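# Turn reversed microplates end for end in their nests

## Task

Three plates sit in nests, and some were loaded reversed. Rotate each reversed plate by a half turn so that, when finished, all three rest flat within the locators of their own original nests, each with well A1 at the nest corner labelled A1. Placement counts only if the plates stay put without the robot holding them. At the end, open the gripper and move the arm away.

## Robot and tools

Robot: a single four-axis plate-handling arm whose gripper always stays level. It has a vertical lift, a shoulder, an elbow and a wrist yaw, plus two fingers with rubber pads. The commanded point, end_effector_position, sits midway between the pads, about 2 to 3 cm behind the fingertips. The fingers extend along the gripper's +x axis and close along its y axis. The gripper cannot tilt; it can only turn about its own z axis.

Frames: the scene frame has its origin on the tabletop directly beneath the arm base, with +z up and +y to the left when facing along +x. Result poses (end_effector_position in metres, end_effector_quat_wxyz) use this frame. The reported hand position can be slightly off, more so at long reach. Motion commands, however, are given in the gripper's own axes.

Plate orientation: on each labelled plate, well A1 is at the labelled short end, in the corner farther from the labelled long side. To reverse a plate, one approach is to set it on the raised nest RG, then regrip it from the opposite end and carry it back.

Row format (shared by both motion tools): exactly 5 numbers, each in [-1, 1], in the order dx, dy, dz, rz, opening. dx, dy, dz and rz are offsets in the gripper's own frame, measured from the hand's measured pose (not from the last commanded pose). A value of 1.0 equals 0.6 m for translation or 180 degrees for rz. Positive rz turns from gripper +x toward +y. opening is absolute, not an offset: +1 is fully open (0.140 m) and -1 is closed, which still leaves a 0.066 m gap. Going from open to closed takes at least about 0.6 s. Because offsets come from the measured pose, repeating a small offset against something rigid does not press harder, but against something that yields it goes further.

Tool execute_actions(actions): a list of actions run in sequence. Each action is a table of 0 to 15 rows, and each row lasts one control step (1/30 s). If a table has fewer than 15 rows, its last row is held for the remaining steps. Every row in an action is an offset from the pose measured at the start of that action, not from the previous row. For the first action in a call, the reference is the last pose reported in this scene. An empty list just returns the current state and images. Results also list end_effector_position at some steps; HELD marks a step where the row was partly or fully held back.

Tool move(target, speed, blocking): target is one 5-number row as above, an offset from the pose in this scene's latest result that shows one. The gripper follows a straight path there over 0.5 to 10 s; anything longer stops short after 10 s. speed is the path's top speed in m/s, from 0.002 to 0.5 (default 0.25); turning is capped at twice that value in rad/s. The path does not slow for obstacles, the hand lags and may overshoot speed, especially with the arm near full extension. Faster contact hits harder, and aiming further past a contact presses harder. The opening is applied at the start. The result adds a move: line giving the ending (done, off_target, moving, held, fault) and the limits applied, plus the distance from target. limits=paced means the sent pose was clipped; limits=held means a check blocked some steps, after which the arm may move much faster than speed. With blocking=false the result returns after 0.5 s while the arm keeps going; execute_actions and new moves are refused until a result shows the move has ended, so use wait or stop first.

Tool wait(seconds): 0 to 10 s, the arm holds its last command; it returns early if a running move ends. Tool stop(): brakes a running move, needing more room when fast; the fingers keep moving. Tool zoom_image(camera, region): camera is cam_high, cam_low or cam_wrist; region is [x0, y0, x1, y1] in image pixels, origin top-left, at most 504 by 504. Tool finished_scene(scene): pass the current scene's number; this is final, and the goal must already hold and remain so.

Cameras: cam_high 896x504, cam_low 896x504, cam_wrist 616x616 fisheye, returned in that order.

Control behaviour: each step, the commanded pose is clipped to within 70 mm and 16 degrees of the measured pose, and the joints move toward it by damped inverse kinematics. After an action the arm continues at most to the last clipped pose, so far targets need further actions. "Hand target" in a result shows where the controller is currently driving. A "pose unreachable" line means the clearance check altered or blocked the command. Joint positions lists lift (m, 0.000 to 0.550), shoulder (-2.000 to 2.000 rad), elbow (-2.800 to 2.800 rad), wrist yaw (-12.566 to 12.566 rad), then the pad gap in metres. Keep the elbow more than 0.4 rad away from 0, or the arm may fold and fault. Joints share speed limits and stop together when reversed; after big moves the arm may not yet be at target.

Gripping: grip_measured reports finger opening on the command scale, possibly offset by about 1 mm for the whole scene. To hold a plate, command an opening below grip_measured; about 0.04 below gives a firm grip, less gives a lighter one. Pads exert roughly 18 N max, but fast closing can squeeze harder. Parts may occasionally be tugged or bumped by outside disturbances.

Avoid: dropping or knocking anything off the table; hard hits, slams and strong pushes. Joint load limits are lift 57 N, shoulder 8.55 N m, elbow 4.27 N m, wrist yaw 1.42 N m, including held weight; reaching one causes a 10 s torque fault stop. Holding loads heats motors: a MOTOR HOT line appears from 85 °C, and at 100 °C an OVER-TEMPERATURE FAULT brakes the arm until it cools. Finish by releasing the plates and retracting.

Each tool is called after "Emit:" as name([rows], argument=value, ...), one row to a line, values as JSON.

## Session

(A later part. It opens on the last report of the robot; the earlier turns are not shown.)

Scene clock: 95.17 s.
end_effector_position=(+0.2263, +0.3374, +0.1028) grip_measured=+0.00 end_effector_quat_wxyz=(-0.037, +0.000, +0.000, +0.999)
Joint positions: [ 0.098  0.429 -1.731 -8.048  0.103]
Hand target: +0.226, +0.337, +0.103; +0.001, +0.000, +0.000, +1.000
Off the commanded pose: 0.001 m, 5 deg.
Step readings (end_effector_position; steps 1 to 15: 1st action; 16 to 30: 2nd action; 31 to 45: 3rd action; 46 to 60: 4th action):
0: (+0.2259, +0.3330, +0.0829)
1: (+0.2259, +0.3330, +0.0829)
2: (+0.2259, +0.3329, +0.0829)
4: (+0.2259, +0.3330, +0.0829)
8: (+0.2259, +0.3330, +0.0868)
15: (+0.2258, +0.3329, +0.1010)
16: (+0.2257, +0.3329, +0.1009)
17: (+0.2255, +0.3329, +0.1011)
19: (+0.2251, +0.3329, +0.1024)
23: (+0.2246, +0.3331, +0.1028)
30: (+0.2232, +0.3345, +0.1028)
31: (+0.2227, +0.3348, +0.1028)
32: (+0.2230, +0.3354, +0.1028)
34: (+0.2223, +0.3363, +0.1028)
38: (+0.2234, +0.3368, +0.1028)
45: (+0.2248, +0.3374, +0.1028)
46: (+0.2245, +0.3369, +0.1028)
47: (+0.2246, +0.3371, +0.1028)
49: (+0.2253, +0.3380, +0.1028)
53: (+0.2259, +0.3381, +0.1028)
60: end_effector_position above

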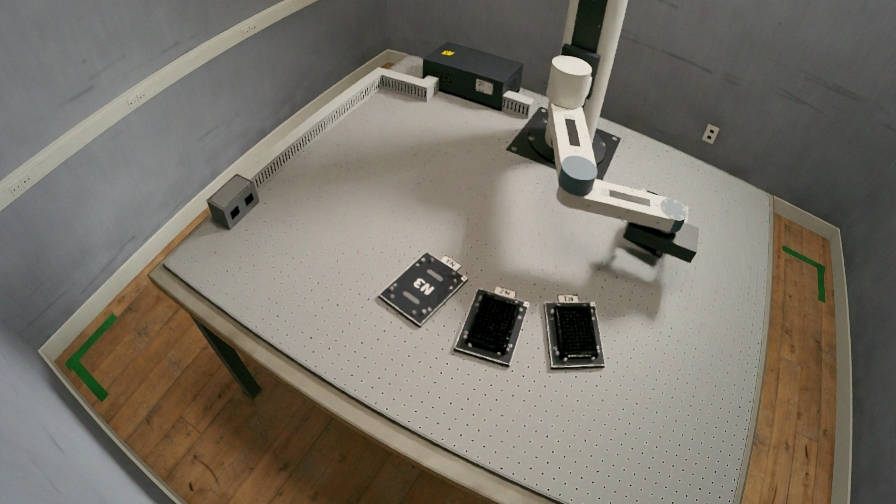

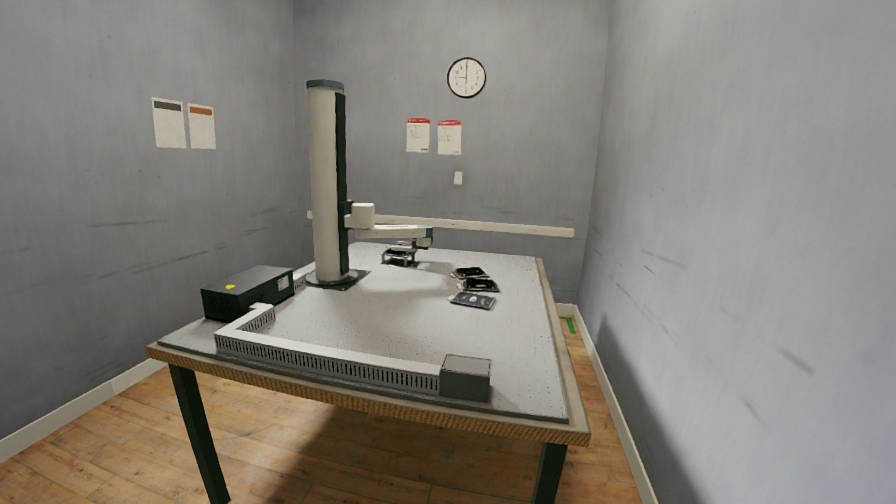

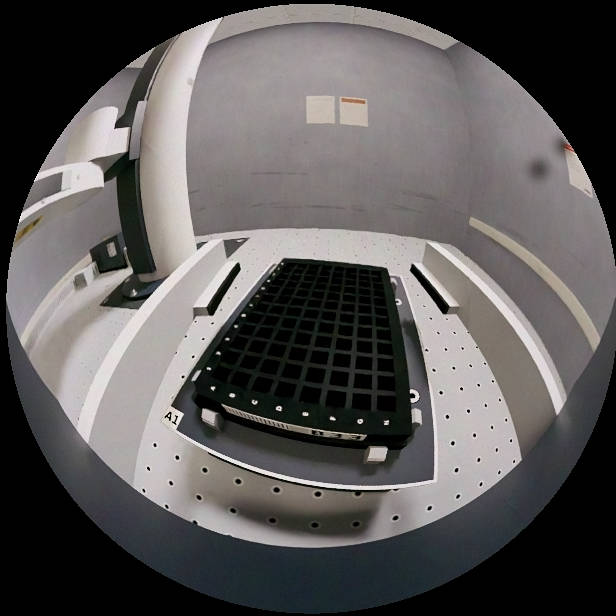

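Let me get the settled pose first.

Emit:
execute_actions(actions=[])

Scene clock: 96.43 s.
end_effector_position=(+0.2256, +0.3372, +0.1028) grip_measured=+0.00 end_effector_quat_wxyz=(+0.001, +0.000, +0.000, +1.000)
Joint positions: [ 0.098  0.391 -1.674 -8.145  0.103]
Hand target: +0.226, +0.337, +0.103; +0.001, +0.000, +0.000, +1.000
Off the commanded pose: 0.001 m, 1 deg.

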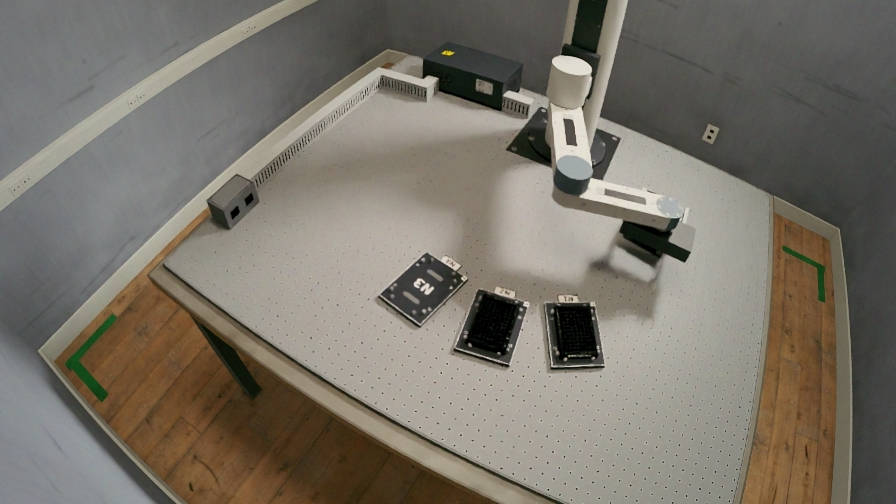

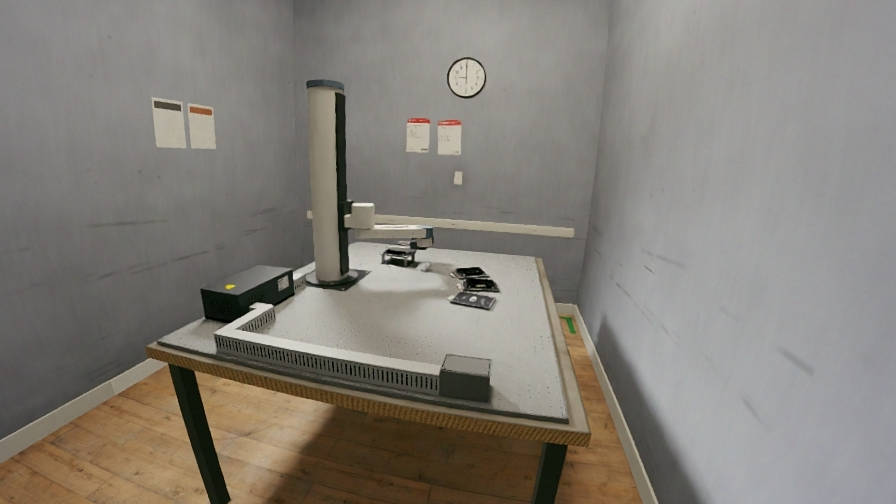

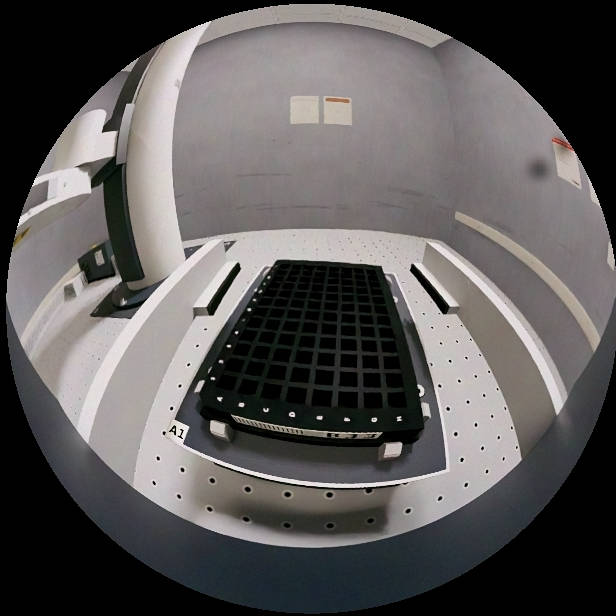

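Emit:
execute_actions([
  [[-0.0003,0.0015,-0.001,-0.007,-0.02],[-0.0006,0.003,-0.002,-0.015,-0.04],[-0.001,0.0045,-0.004,-0.024,-0.06],[-0.0013,0.006,-0.007,-0.032,-0.09],[-0.0016,0.007,-0.010,-0.037,-0.12],[-0.0017,0.0075,-0.014,-0.0404,-0.15],[-0.0017,0.0075,-0.018,-0.0404,-0.18],[-0.0017,0.0075,-0.022,-0.0404,-0.22],[-0.0017,0.0075,-0.026,-0.0404,-0.26],[-0.0017,0.0075,-0.029,-0.0404,-0.30],[-0.0017,0.0075,-0.0315,-0.0404,-0.34],[-0.0017,0.0075,-0.0328,-0.0404,-0.38],[-0.0017,0.0075,-0.0333,-0.0404,-0.41],[-0.0017,0.0075,-0.0333,-0.0404,-0.44]],
])

Emit:
wait(seconds=0)

Emit:
zoom_image(camera="cam_wrist", region=[180, 340, 500, 490])

Scene clock: 102.87 s.
end_effector_position=(+0.2268, +0.3327, +0.0827) grip_measured=-0.44 end_effector_quat_wxyz=(+0.065, +0.000, +0.000, +0.998)
Joint positions: [ 0.078  0.315 -1.565 -8.304  0.087]
Hand target: +0.227, +0.333, +0.083; +0.065, +0.000, +0.000, +0.998
Off the commanded pose: 0.000 m, 0 deg.
Step readings (end_effector_position):
0: (+0.2256, +0.3372, +0.1028)
1: (+0.2256, +0.3372, +0.1028)
2: (+0.2255, +0.3369, +0.1026)
4: (+0.2259, +0.3353, +0.1013)
8: (+0.2269, +0.3327, +0.0932)
15: end_effector_position above

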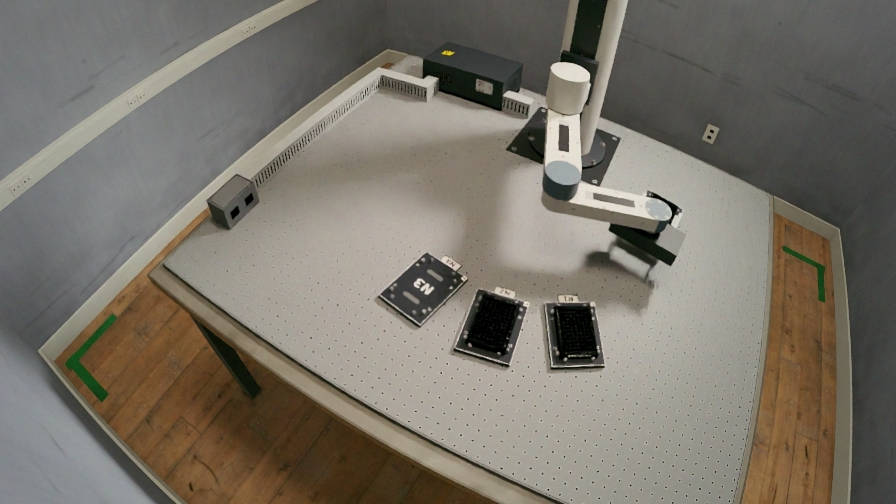

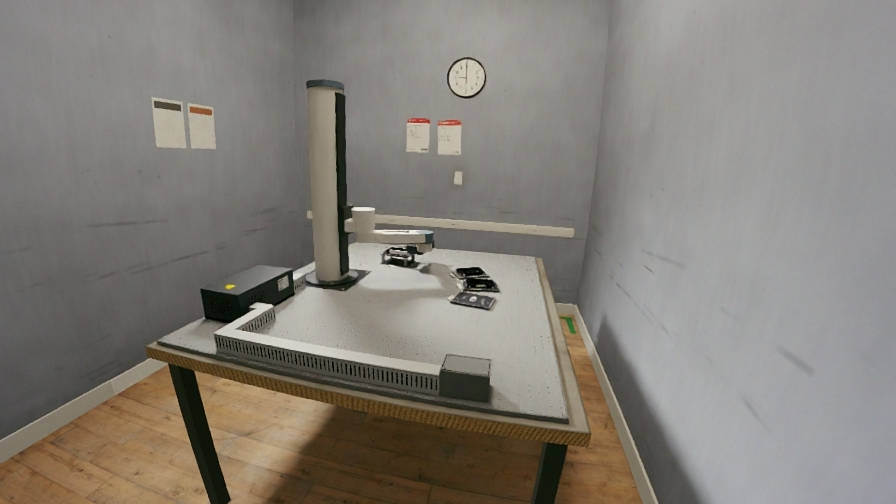

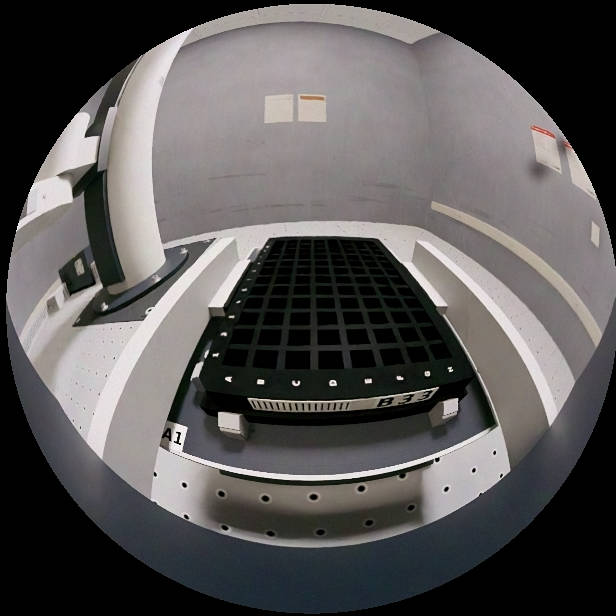

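Scene clock: 102.87 s.
end_effector_position=(+0.2268, +0.3327, +0.0827) grip_measured=-0.44 end_effector_quat_wxyz=(+0.065, +0.000, +0.000, +0.998)
Joint positions: [ 0.078  0.315 -1.565 -8.304  0.087]
Hand target: +0.227, +0.333, +0.083; +0.065, +0.000, +0.000, +0.998
Off the commanded pose: 0.000 m, 0 deg.

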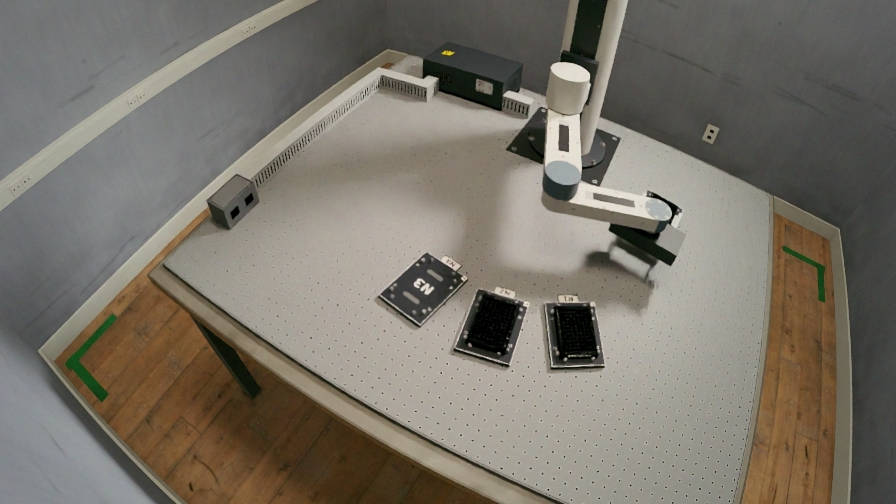

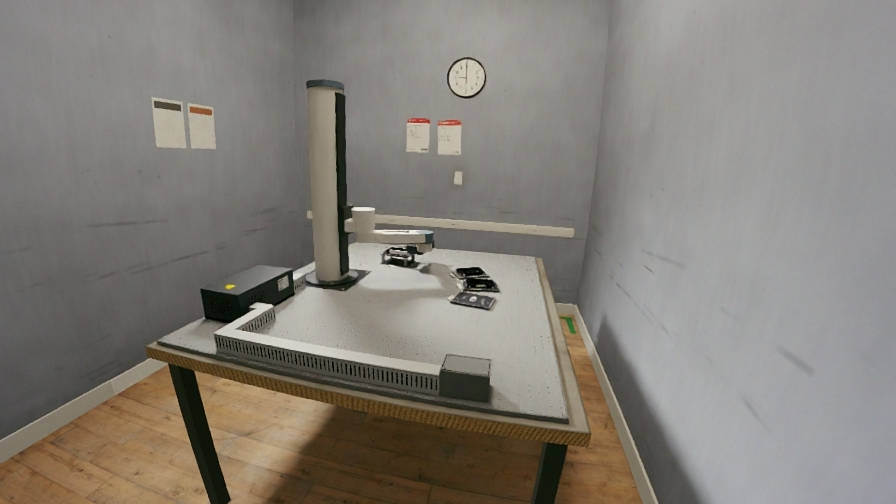

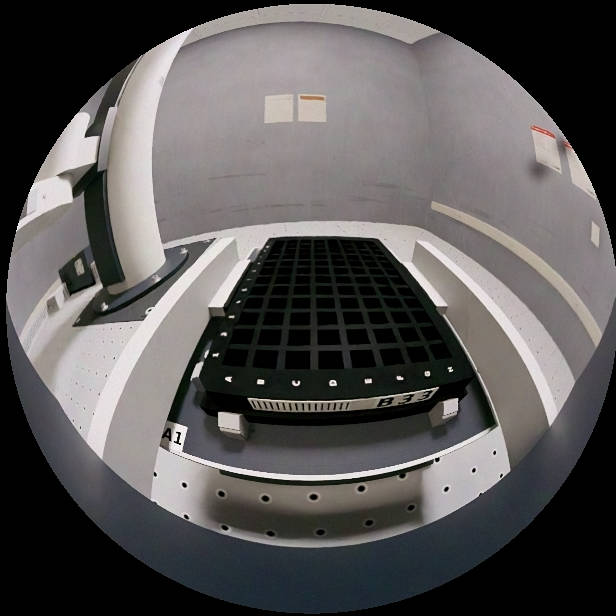

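Region (180, 340, 500, 490) of cam_wrist's 616x616 image, scaled by 1.575, with more detail than that image has; it fills the top 236 rows of this view, and the rest is white.

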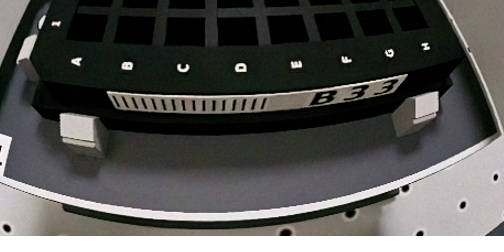

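Emit:
execute_actions([
  [[0.0006,0.0002,0,0,-0.47],[0.001,0.0002,0,0,-0.497],[0.001,0.0002,0,0,-0.52],[0.001,0.0002,0,0,-0.538],[0.001,0.0002,0,0,-0.553],[0.001,0.0002,0,0,-0.567],[0.001,0.0002,0,0,-0.582],[0.001,0.0002,0,0,-0.597],[0.001,0.0002,0,0,-0.61],[0.001,0.0002,0,0,-0.61],[0.001,0.0002,0.002,0,-0.61],[0.001,0.0002,0.007,0,-0.61],[0.001,0.0002,0.014,0,-0.61],[0.001,0.0002,0.021,0,-0.61],[0.001,0.0002,0.025,0,-0.61]],
])

Emit:
wait(seconds=0.2)

Emit:
zoom_image(camera="cam_wrist", region=[200, 400, 300, 480])

Emit:
zoom_image(camera="cam_wrist", region=[380, 390, 480, 470])

Scene clock: 149.67 s.
end_effector_position=(+0.2262, +0.3327, +0.0924) grip_measured=-0.56 end_effector_quat_wxyz=(+0.065, +0.000, +0.000, +0.998)
Joint positions: [ 0.087  0.316 -1.564 -8.307  0.082]
Hand target: +0.226, +0.333, +0.098; +0.065, +0.000, +0.000, +0.998
Off the commanded pose: 0.005 m, 0 deg.
Step readings (end_effector_position):
0: (+0.2267, +0.3327, +0.0828)
1: (+0.2267, +0.3327, +0.0828)
2: (+0.2264, +0.3326, +0.0827)
4: (+0.2262, +0.3326, +0.0827)
8: (+0.2262, +0.3327, +0.0827)
15: end_effector_position above

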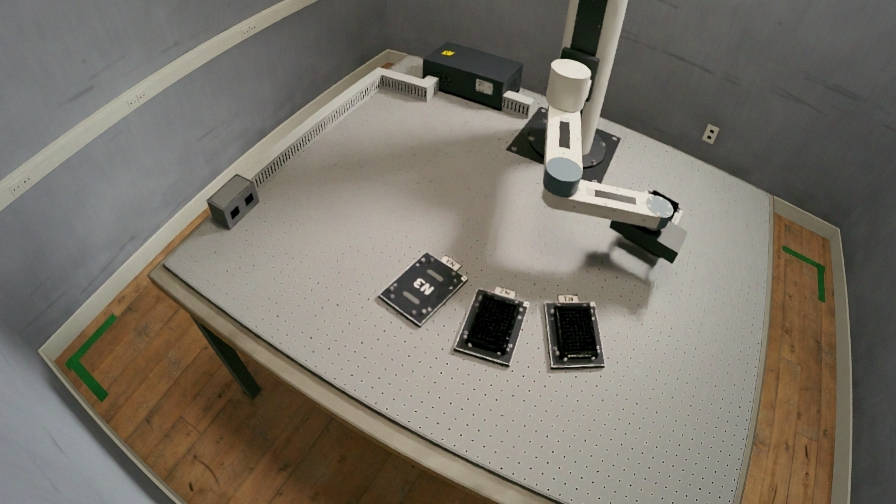

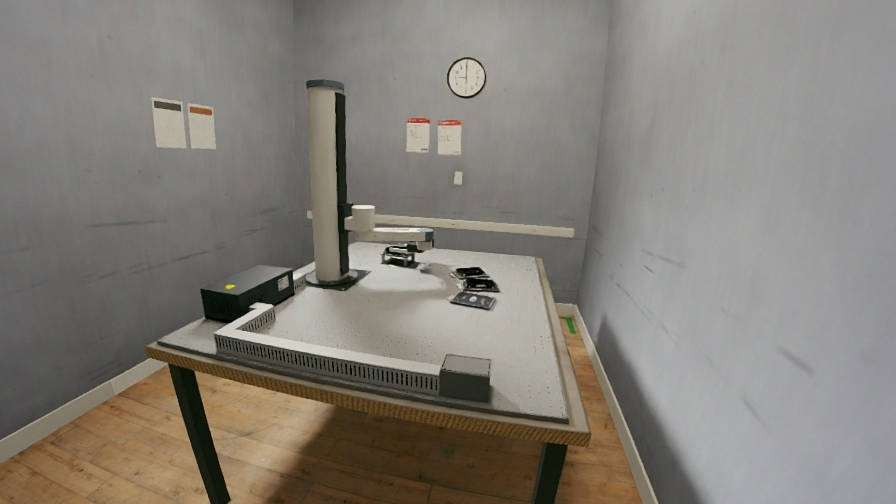

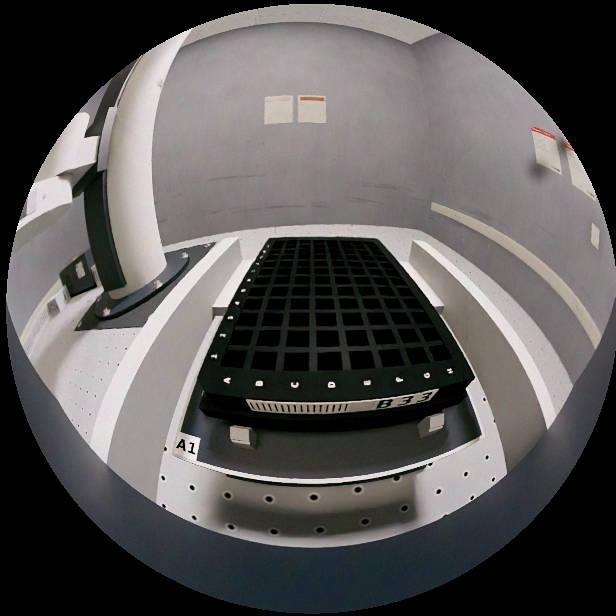

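Scene clock: 149.87 s.
end_effector_position=(+0.2262, +0.3327, +0.0977) grip_measured=-0.56 end_effector_quat_wxyz=(+0.065, +0.000, +0.000, +0.998)
Joint positions: [ 0.093  0.316 -1.564 -8.307  0.082]
Hand target: +0.226, +0.333, +0.098; +0.065, +0.000, +0.000, +0.998
Off the commanded pose: 0.000 m, 0 deg.
wait: 0.20 s; no rest

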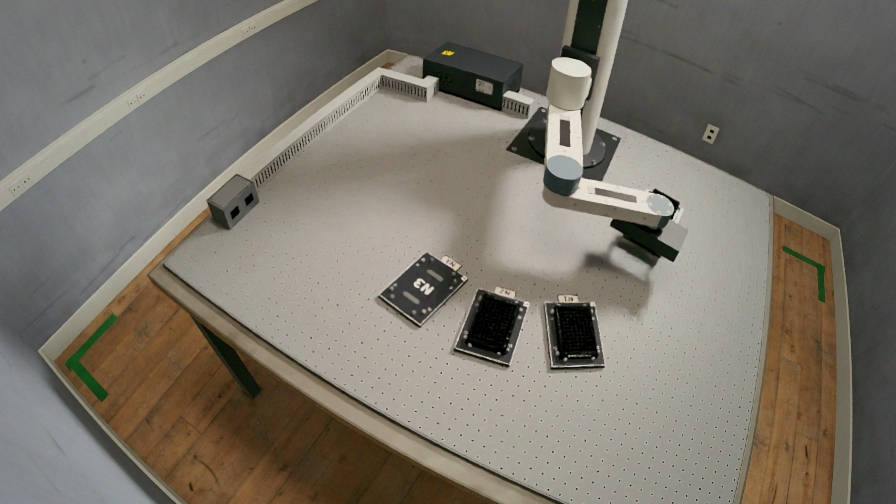

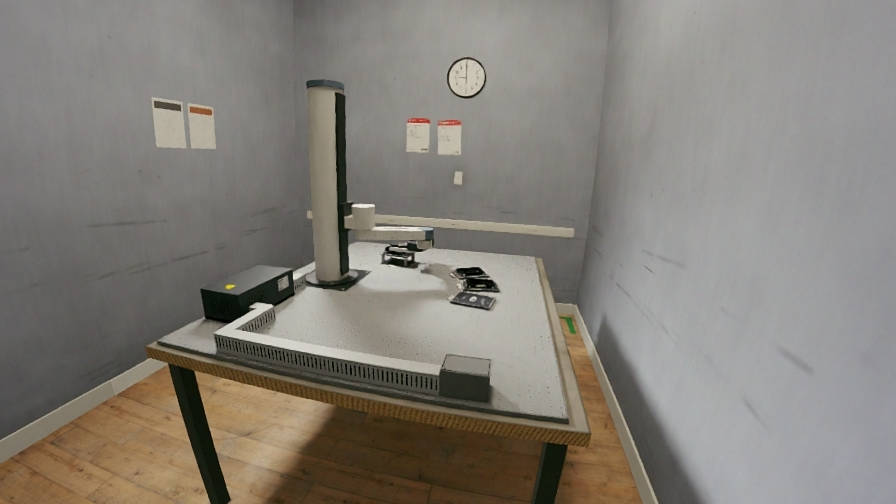

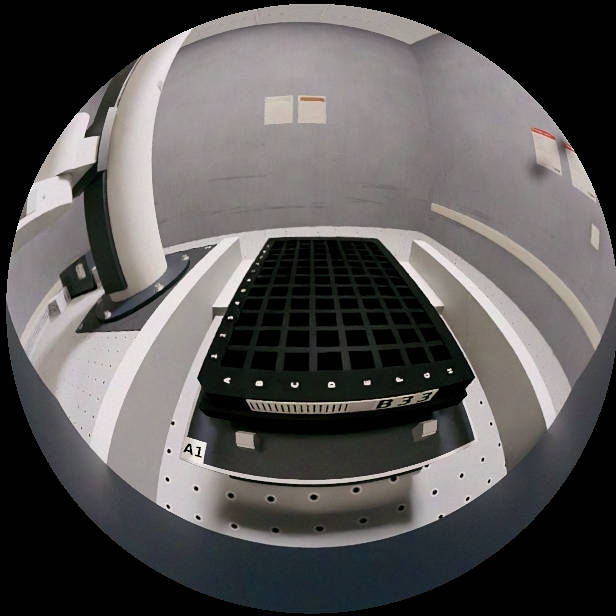

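Region (200, 400, 300, 480) of cam_wrist's 616x616 image, scaled by 5.040, with more detail than that image has; it fills the top 403 rows of this view, and the rest is white.

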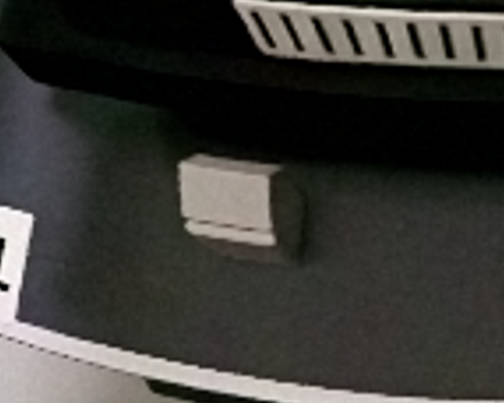

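Region (380, 390, 480, 470) of cam_wrist's 616x616 image, scaled by 5.040, with more detail than that image has; it fills the top 403 rows of this view, and the rest is white.

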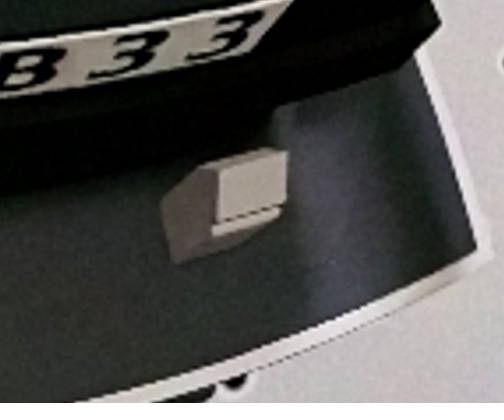

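Emit:
execute_actions([
  [[-0.0037,-0.0025,0,-0.005,-0.61],[-0.0096,-0.0064,0,-0.013,-0.61],[-0.018,-0.0117,0,-0.024,-0.61],[-0.029,-0.018,0,-0.0385,-0.61],[-0.042,-0.025,0,-0.055,-0.61],[-0.057,-0.0324,0,-0.073,-0.61],[-0.074,-0.04,0,-0.093,-0.61],[-0.092,-0.047,0,-0.1135,-0.61],[-0.112,-0.0536,0,-0.135,-0.61],[-0.1326,-0.0596,0,-0.156,-0.61],[-0.154,-0.065,0,-0.177,-0.61],[-0.177,-0.0697,0,-0.2,-0.61],[-0.2,-0.073,0,-0.221,-0.61],[-0.223,-0.075,0,-0.242,-0.61],[-0.247,-0.076,0,-0.263,-0.61]],
  [[-0.068,-0.0588,0,-0.081,-0.61],[-0.0875,-0.072,0,-0.101,-0.61],[-0.1078,-0.0845,0,-0.1216,-0.61],[-0.129,-0.096,0,-0.142,-0.61],[-0.1513,-0.107,0,-0.162,-0.61],[-0.174,-0.117,0,-0.182,-0.61],[-0.1978,-0.1263,0,-0.2026,-0.61],[-0.222,-0.1346,0,-0.223,-0.61],[-0.2472,-0.142,0,-0.243,-0.61],[-0.2727,-0.1484,-0.002,-0.2634,-0.61],[-0.2987,-0.1538,-0.004,-0.2837,-0.61],[-0.325,-0.158,-0.006,-0.304,-0.61],[-0.352,-0.161,-0.008,-0.324,-0.61],[-0.379,-0.163,-0.01,-0.3445,-0.61],[-0.407,-0.1638,-0.012,-0.365,-0.61]],
  [[-0.0593,-0.0932,-0.006,-0.081,-0.61],[-0.077,-0.115,-0.008,-0.101,-0.61],[-0.096,-0.1365,-0.01,-0.1216,-0.61],[-0.116,-0.157,-0.012,-0.142,-0.61],[-0.137,-0.1768,-0.014,-0.162,-0.61],[-0.159,-0.196,-0.016,-0.182,-0.61],[-0.182,-0.214,-0.018,-0.2026,-0.61],[-0.206,-0.2315,-0.02,-0.223,-0.61],[-0.2305,-0.248,-0.022,-0.243,-0.61],[-0.256,-0.2635,-0.024,-0.2634,-0.61],[-0.282,-0.278,-0.026,-0.2837,-0.61],[-0.309,-0.291,-0.028,-0.304,-0.61],[-0.337,-0.303,-0.03,-0.324,-0.61],[-0.365,-0.314,-0.032,-0.3445,-0.61],[-0.394,-0.324,-0.034,-0.365,-0.61]],
  [[-0.03,-0.1105,-0.006,-0.076,-0.61],[-0.041,-0.139,-0.008,-0.096,-0.61],[-0.052,-0.164,-0.01,-0.1145,-0.61],[-0.063,-0.188,-0.012,-0.132,-0.61],[-0.074,-0.208,-0.014,-0.147,-0.61],[-0.084,-0.2255,-0.016,-0.16,-0.61],[-0.093,-0.2415,-0.018,-0.172,-0.61],[-0.1015,-0.2547,-0.02,-0.182,-0.61],[-0.108,-0.265,-0.022,-0.19,-0.61],[-0.1137,-0.273,-0.024,-0.1966,-0.61],[-0.117,-0.278,-0.025,-0.2,-0.61],[-0.119,-0.2807,-0.026,-0.2026,-0.61]],
])

Scene clock: 163.83 s.
end_effector_position=(+0.6895, -0.1264, +0.0613) grip_measured=-0.56 end_effector_quat_wxyz=(+0.994, +0.000, +0.000, -0.113)
Joint positions: [  0.056  -0.904  -1.69  -10.2     0.082]
Hand target: +0.690, -0.126, +0.061; +0.994, +0.000, +0.000, -0.113
Off the commanded pose: 0.001 m, 0 deg.
Step readings (end_effector_position; steps 1 to 15: 1st action; 16 to 30: 2nd action; 31 to 45: 3rd action; 46 to 60: 4th action):
0: (+0.2262, +0.3327, +0.0977)
1: (+0.2263, +0.3327, +0.0977)
2: (+0.2278, +0.3336, +0.0977)
4: (+0.2351, +0.3369, +0.0977)
8: (+0.2625, +0.3463, +0.0977)
15: (+0.3427, +0.3566, +0.0977)
16: (+0.3562, +0.3562, +0.0977)
17: (+0.3699, +0.3545, +0.0977)
19: (+0.3978, +0.3493, +0.0977)
23: (+0.4552, +0.3329, +0.0977)
30: (+0.5515, +0.2796, +0.0943)
31: (+0.5641, +0.2694, +0.0928)
32: (+0.5757, +0.2577, +0.0916)
34: (+0.5984, +0.2316, +0.0900)
38: (+0.6385, +0.1743, +0.0856)
45: (+0.6876, +0.0571, +0.0770)
46: (+0.6917, +0.0394, +0.0758)
47: (+0.6940, +0.0216, +0.0748)
49: (+0.6962, -0.0143, +0.0729)
53: (+0.6943, -0.0796, +0.0678)
60: end_effector_position above

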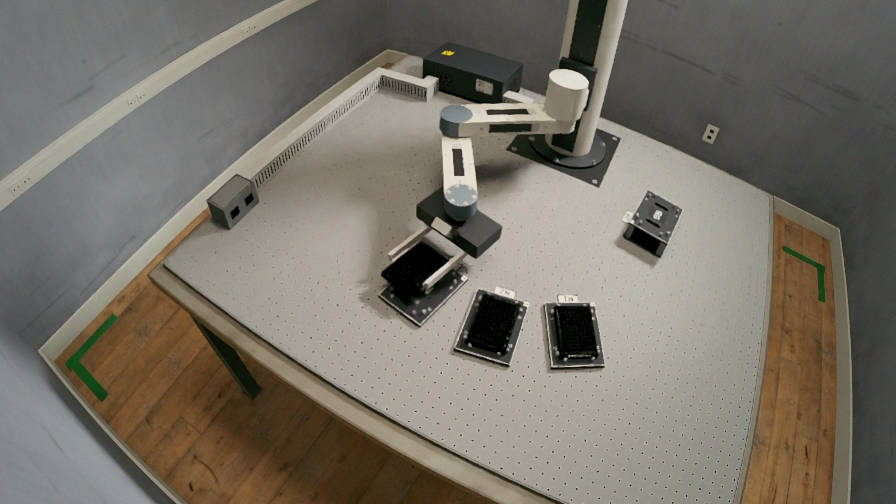

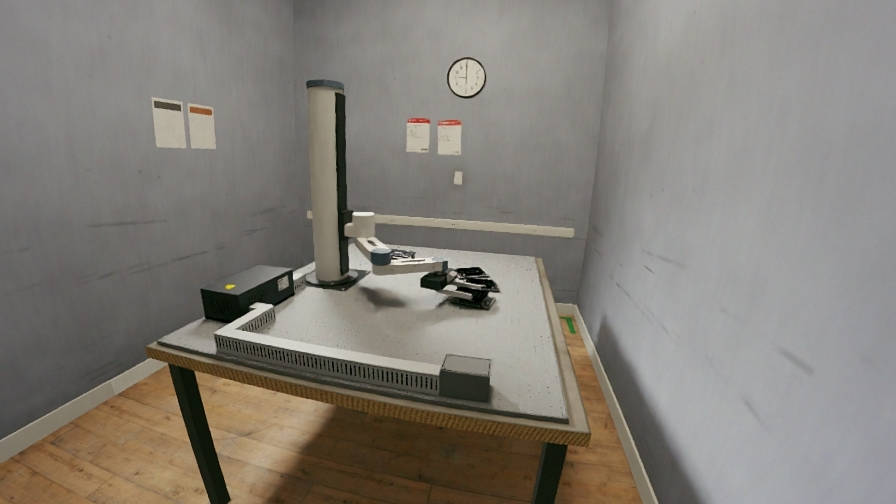

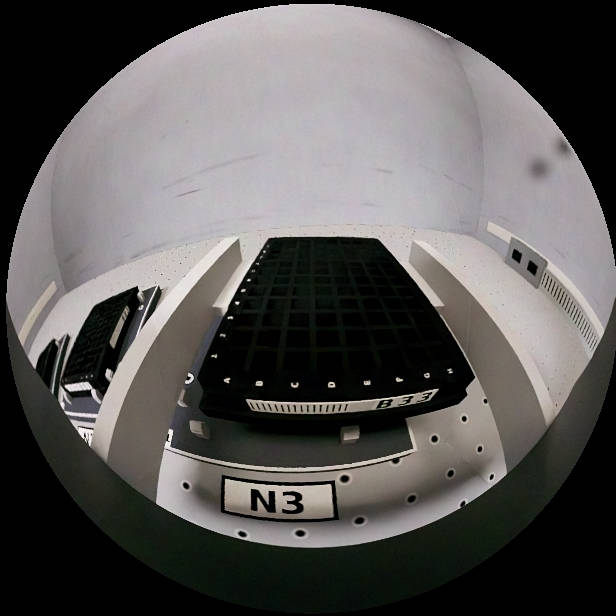

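Emit:
execute_actions([
  [[0.0005,0.0025,-0.001,0.001,-0.61],[0.0014,0.0075,-0.003,0.0027,-0.61],[0.0027,0.014,-0.0054,0.005,-0.61],[0.004,0.021,-0.008,0.0075,-0.61],[0.0054,0.0285,-0.011,0.0102,-0.61],[0.0068,0.0355,-0.0137,0.0127,-0.61],[0.008,0.042,-0.016,0.015,-0.61],[0.0089,0.047,-0.018,0.0168,-0.61],[0.0095,0.0499,-0.0193,0.0179,-0.61]],
])

Emit:
zoom_image(camera="cam_wrist", region=[200, 400, 300, 480])

Emit:
zoom_image(camera="cam_wrist", region=[380, 390, 480, 470])

Scene clock: 169.60 s.
end_effector_position=(+0.7018, -0.0983, +0.0497) grip_measured=-0.56 end_effector_quat_wxyz=(+0.996, +0.000, +0.000, -0.085)
Joint positions: [  0.045  -0.832  -1.726 -10.179   0.082]
Hand target: +0.702, -0.099, +0.050; +0.996, +0.000, +0.000, -0.085
Off the commanded pose: 0.000 m, 0 deg.
Step readings (end_effector_position):
0: (+0.6895, -0.1260, +0.0614)
1: (+0.6896, -0.1259, +0.0613)
2: (+0.6901, -0.1253, +0.0608)
4: (+0.6922, -0.1203, +0.0586)
8: (+0.6986, -0.1049, +0.0525)
15: end_effector_position above

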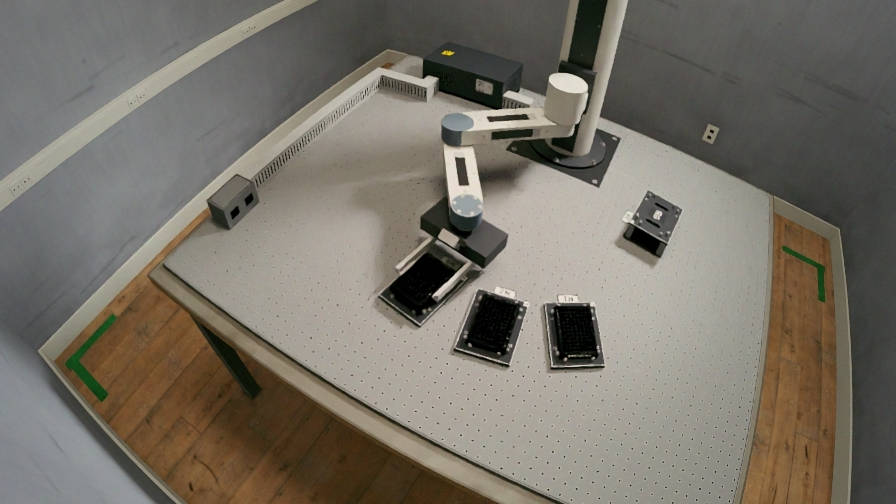

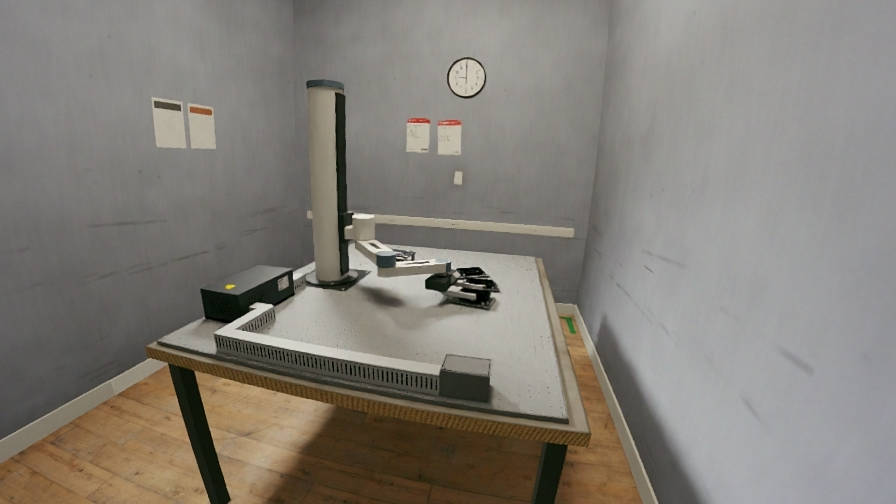

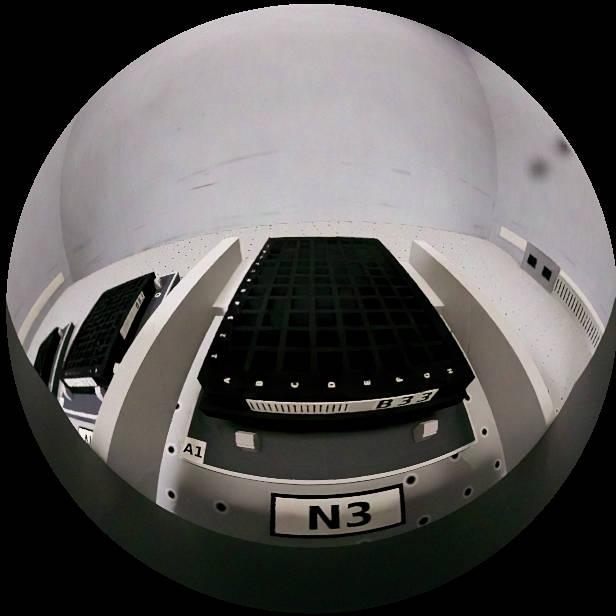

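Region (200, 400, 300, 480) of cam_wrist's 616x616 image, scaled by 5.040, with more detail than that image has; it fills the top 403 rows of this view, and the rest is white.

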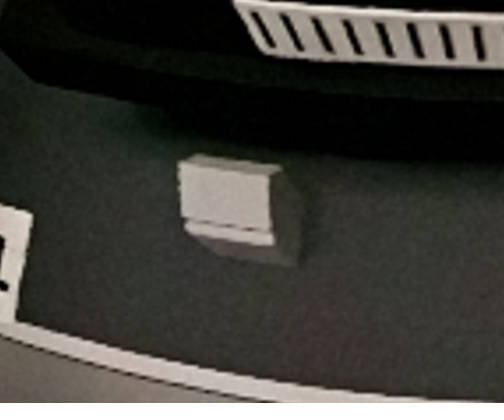

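Region (380, 390, 480, 470) of cam_wrist's 616x616 image, scaled by 5.040, with more detail than that image has; it fills the top 403 rows of this view, and the rest is white.

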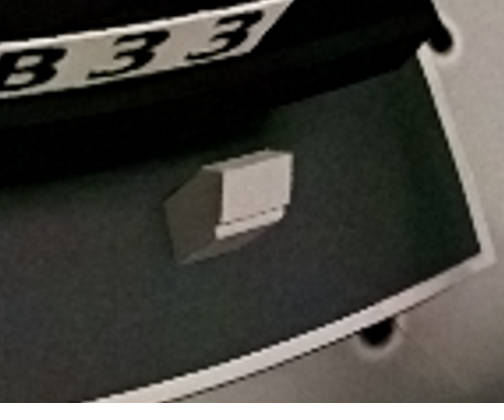

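Emit:
execute_actions([
  [[0,-0.0003,-0.001,-0.0005,-0.61],[0,-0.0003,-0.003,-0.0005,-0.61],[0,-0.0003,-0.0055,-0.0005,-0.61],[0,-0.0003,-0.008,-0.0005,-0.61],[0,-0.0003,-0.0105,-0.0005,-0.61],[0,-0.0003,-0.013,-0.0005,-0.61],[0,-0.0003,-0.0155,-0.0005,-0.61],[0,-0.0003,-0.018,-0.0005,-0.61],[0,-0.0003,-0.02,-0.0005,-0.61],[0,-0.0003,-0.0217,-0.0005,-0.61],[0,-0.0003,-0.023,-0.0005,-0.61],[0,-0.0003,-0.0238,-0.0005,-0.61],[0,-0.0003,-0.0244,-0.0005,-0.61]],
])

Emit:
zoom_image(camera="cam_wrist", region=[180, 340, 500, 490])

Emit:
zoom_image(camera="cam_high", region=[520, 280, 630, 380])

Scene clock: 175.40 s.
end_effector_position=(+0.7018, -0.0985, +0.0350) grip_measured=-0.56 end_effector_quat_wxyz=(+0.996, +0.000, +0.000, -0.086)
Joint positions: [  0.03   -0.832  -1.726 -10.181   0.082]
Hand target: +0.702, -0.098, +0.035; +0.996, +0.000, +0.000, -0.086
Off the commanded pose: 0.000 m, 0 deg.
Step readings (end_effector_position):
0: (+0.7018, -0.0984, +0.0497)
1: (+0.7018, -0.0984, +0.0497)
2: (+0.7018, -0.0985, +0.0491)
4: (+0.7018, -0.0985, +0.0467)
8: (+0.7018, -0.0985, +0.0407)
15: end_effector_position above

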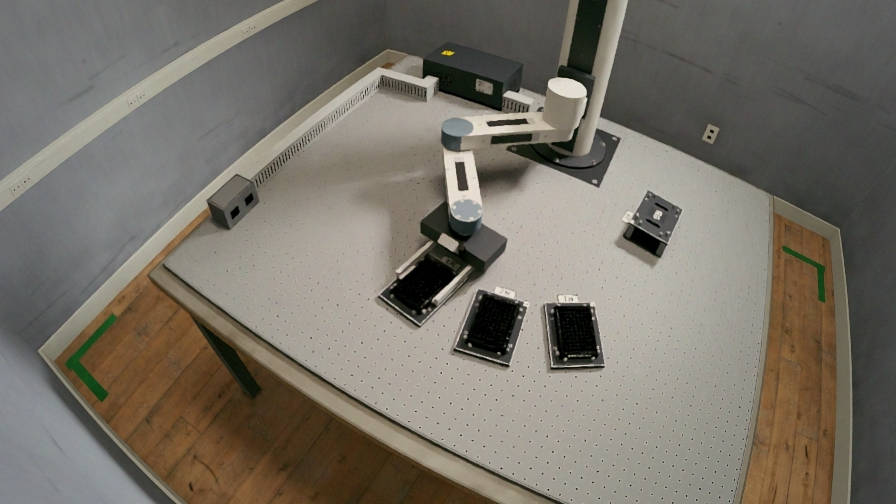

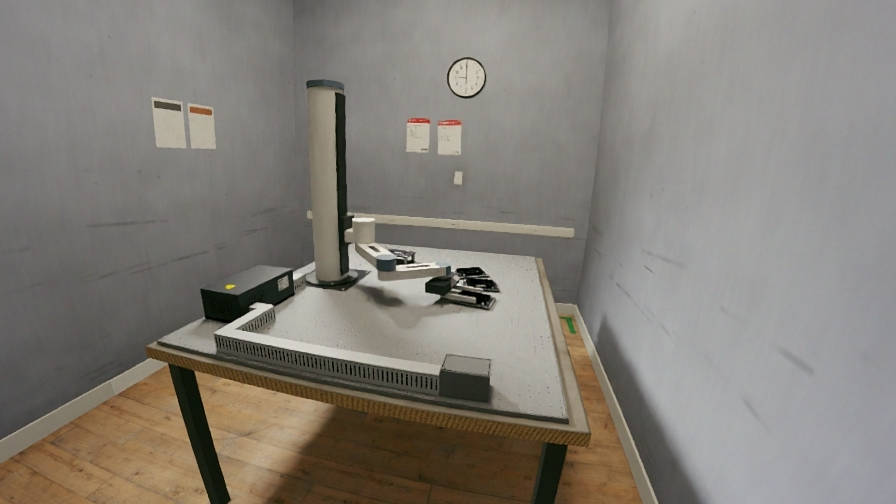

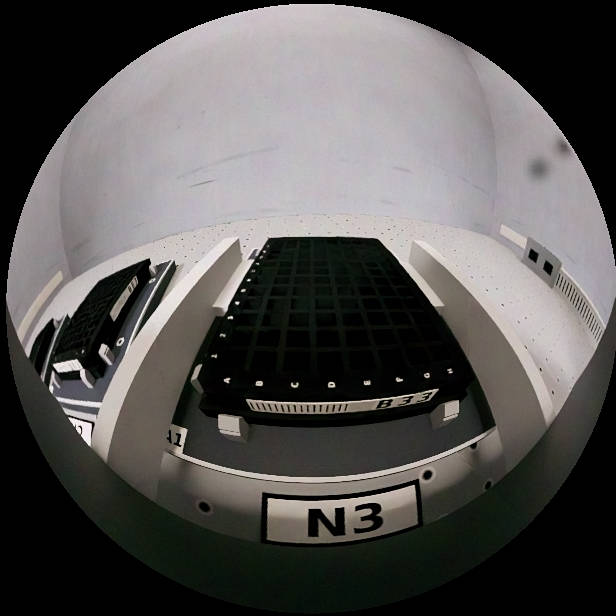

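Region (180, 340, 500, 490) of cam_wrist's 616x616 image, scaled by 1.575, with more detail than that image has; it fills the top 236 rows of this view, and the rest is white.

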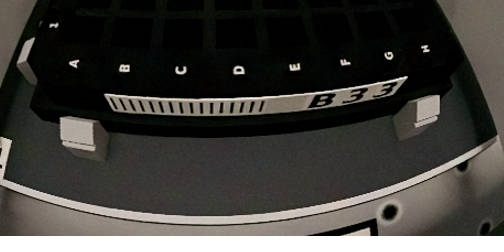

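Region (520, 280, 630, 380) of cam_high's 896x504 image, scaled by 4.582, with more detail than that image has; it fills the top 458 rows of this view, and the rest is white.

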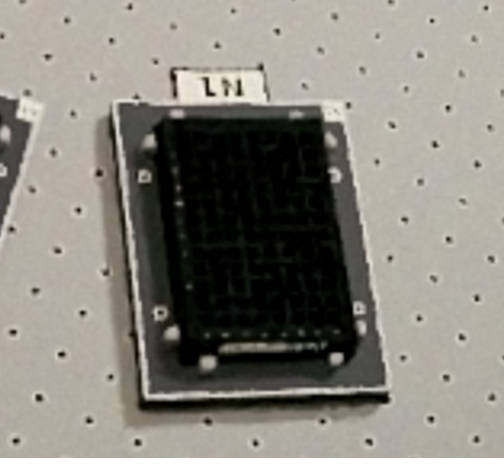

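Emit:
execute_actions([
  [[0,0,0,0,-0.56],[0,0,0,0,-0.5],[0,0,0,0,-0.43],[0,0,0,0,-0.35],[0,0,0.001,0,-0.27],[0,0,0.004,0,-0.2],[0,0,0.009,0,-0.13],[0,0,0.015,0,-0.07],[0,0,0.021,0,-0.02],[0,0,0.027,0,0],[0,0,0.032,0,0],[0,0,0.036,0,0],[0,0,0.038,0,0]],
])

Scene clock: 183.70 s.
end_effector_position=(+0.7018, -0.0985, +0.0581) grip_measured=+0.00 end_effector_quat_wxyz=(+0.996, +0.000, +0.000, -0.086)
Joint positions: [  0.053  -0.832  -1.726 -10.181   0.103]
Hand target: +0.702, -0.098, +0.058; +0.996, +0.000, +0.000, -0.086
Off the commanded pose: 0.000 m, 0 deg.
Step readings (end_effector_position):
0: (+0.7018, -0.0985, +0.0350)
1: (+0.7018, -0.0985, +0.0350)
2: (+0.7018, -0.0985, +0.0350)
4: (+0.7018, -0.0985, +0.0350)
8: (+0.7018, -0.0985, +0.0392)
15: end_effector_position above

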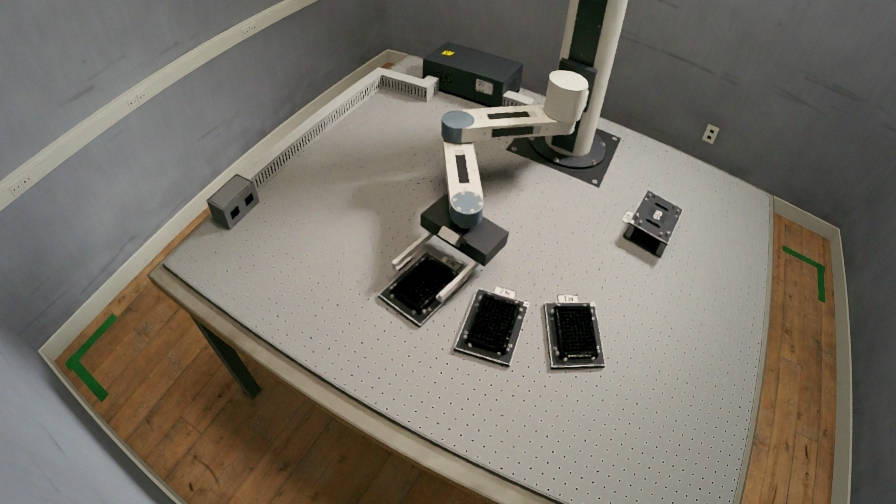

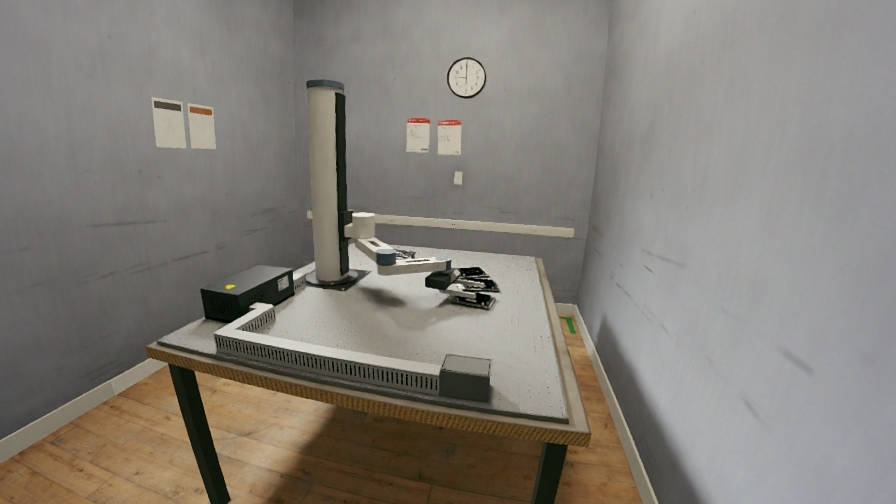

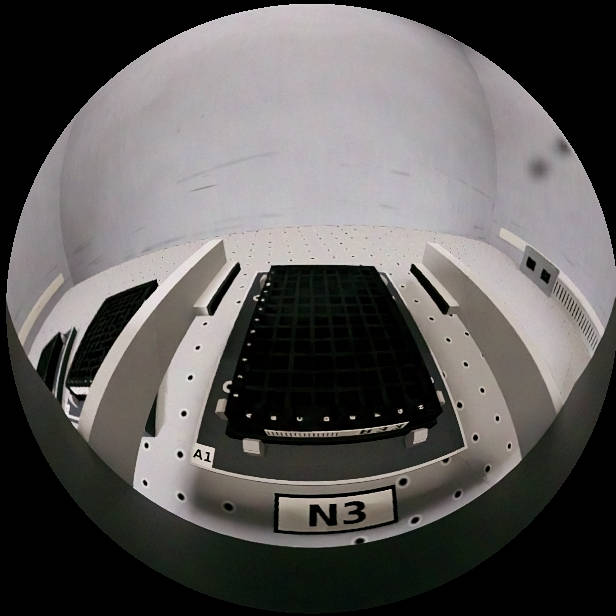

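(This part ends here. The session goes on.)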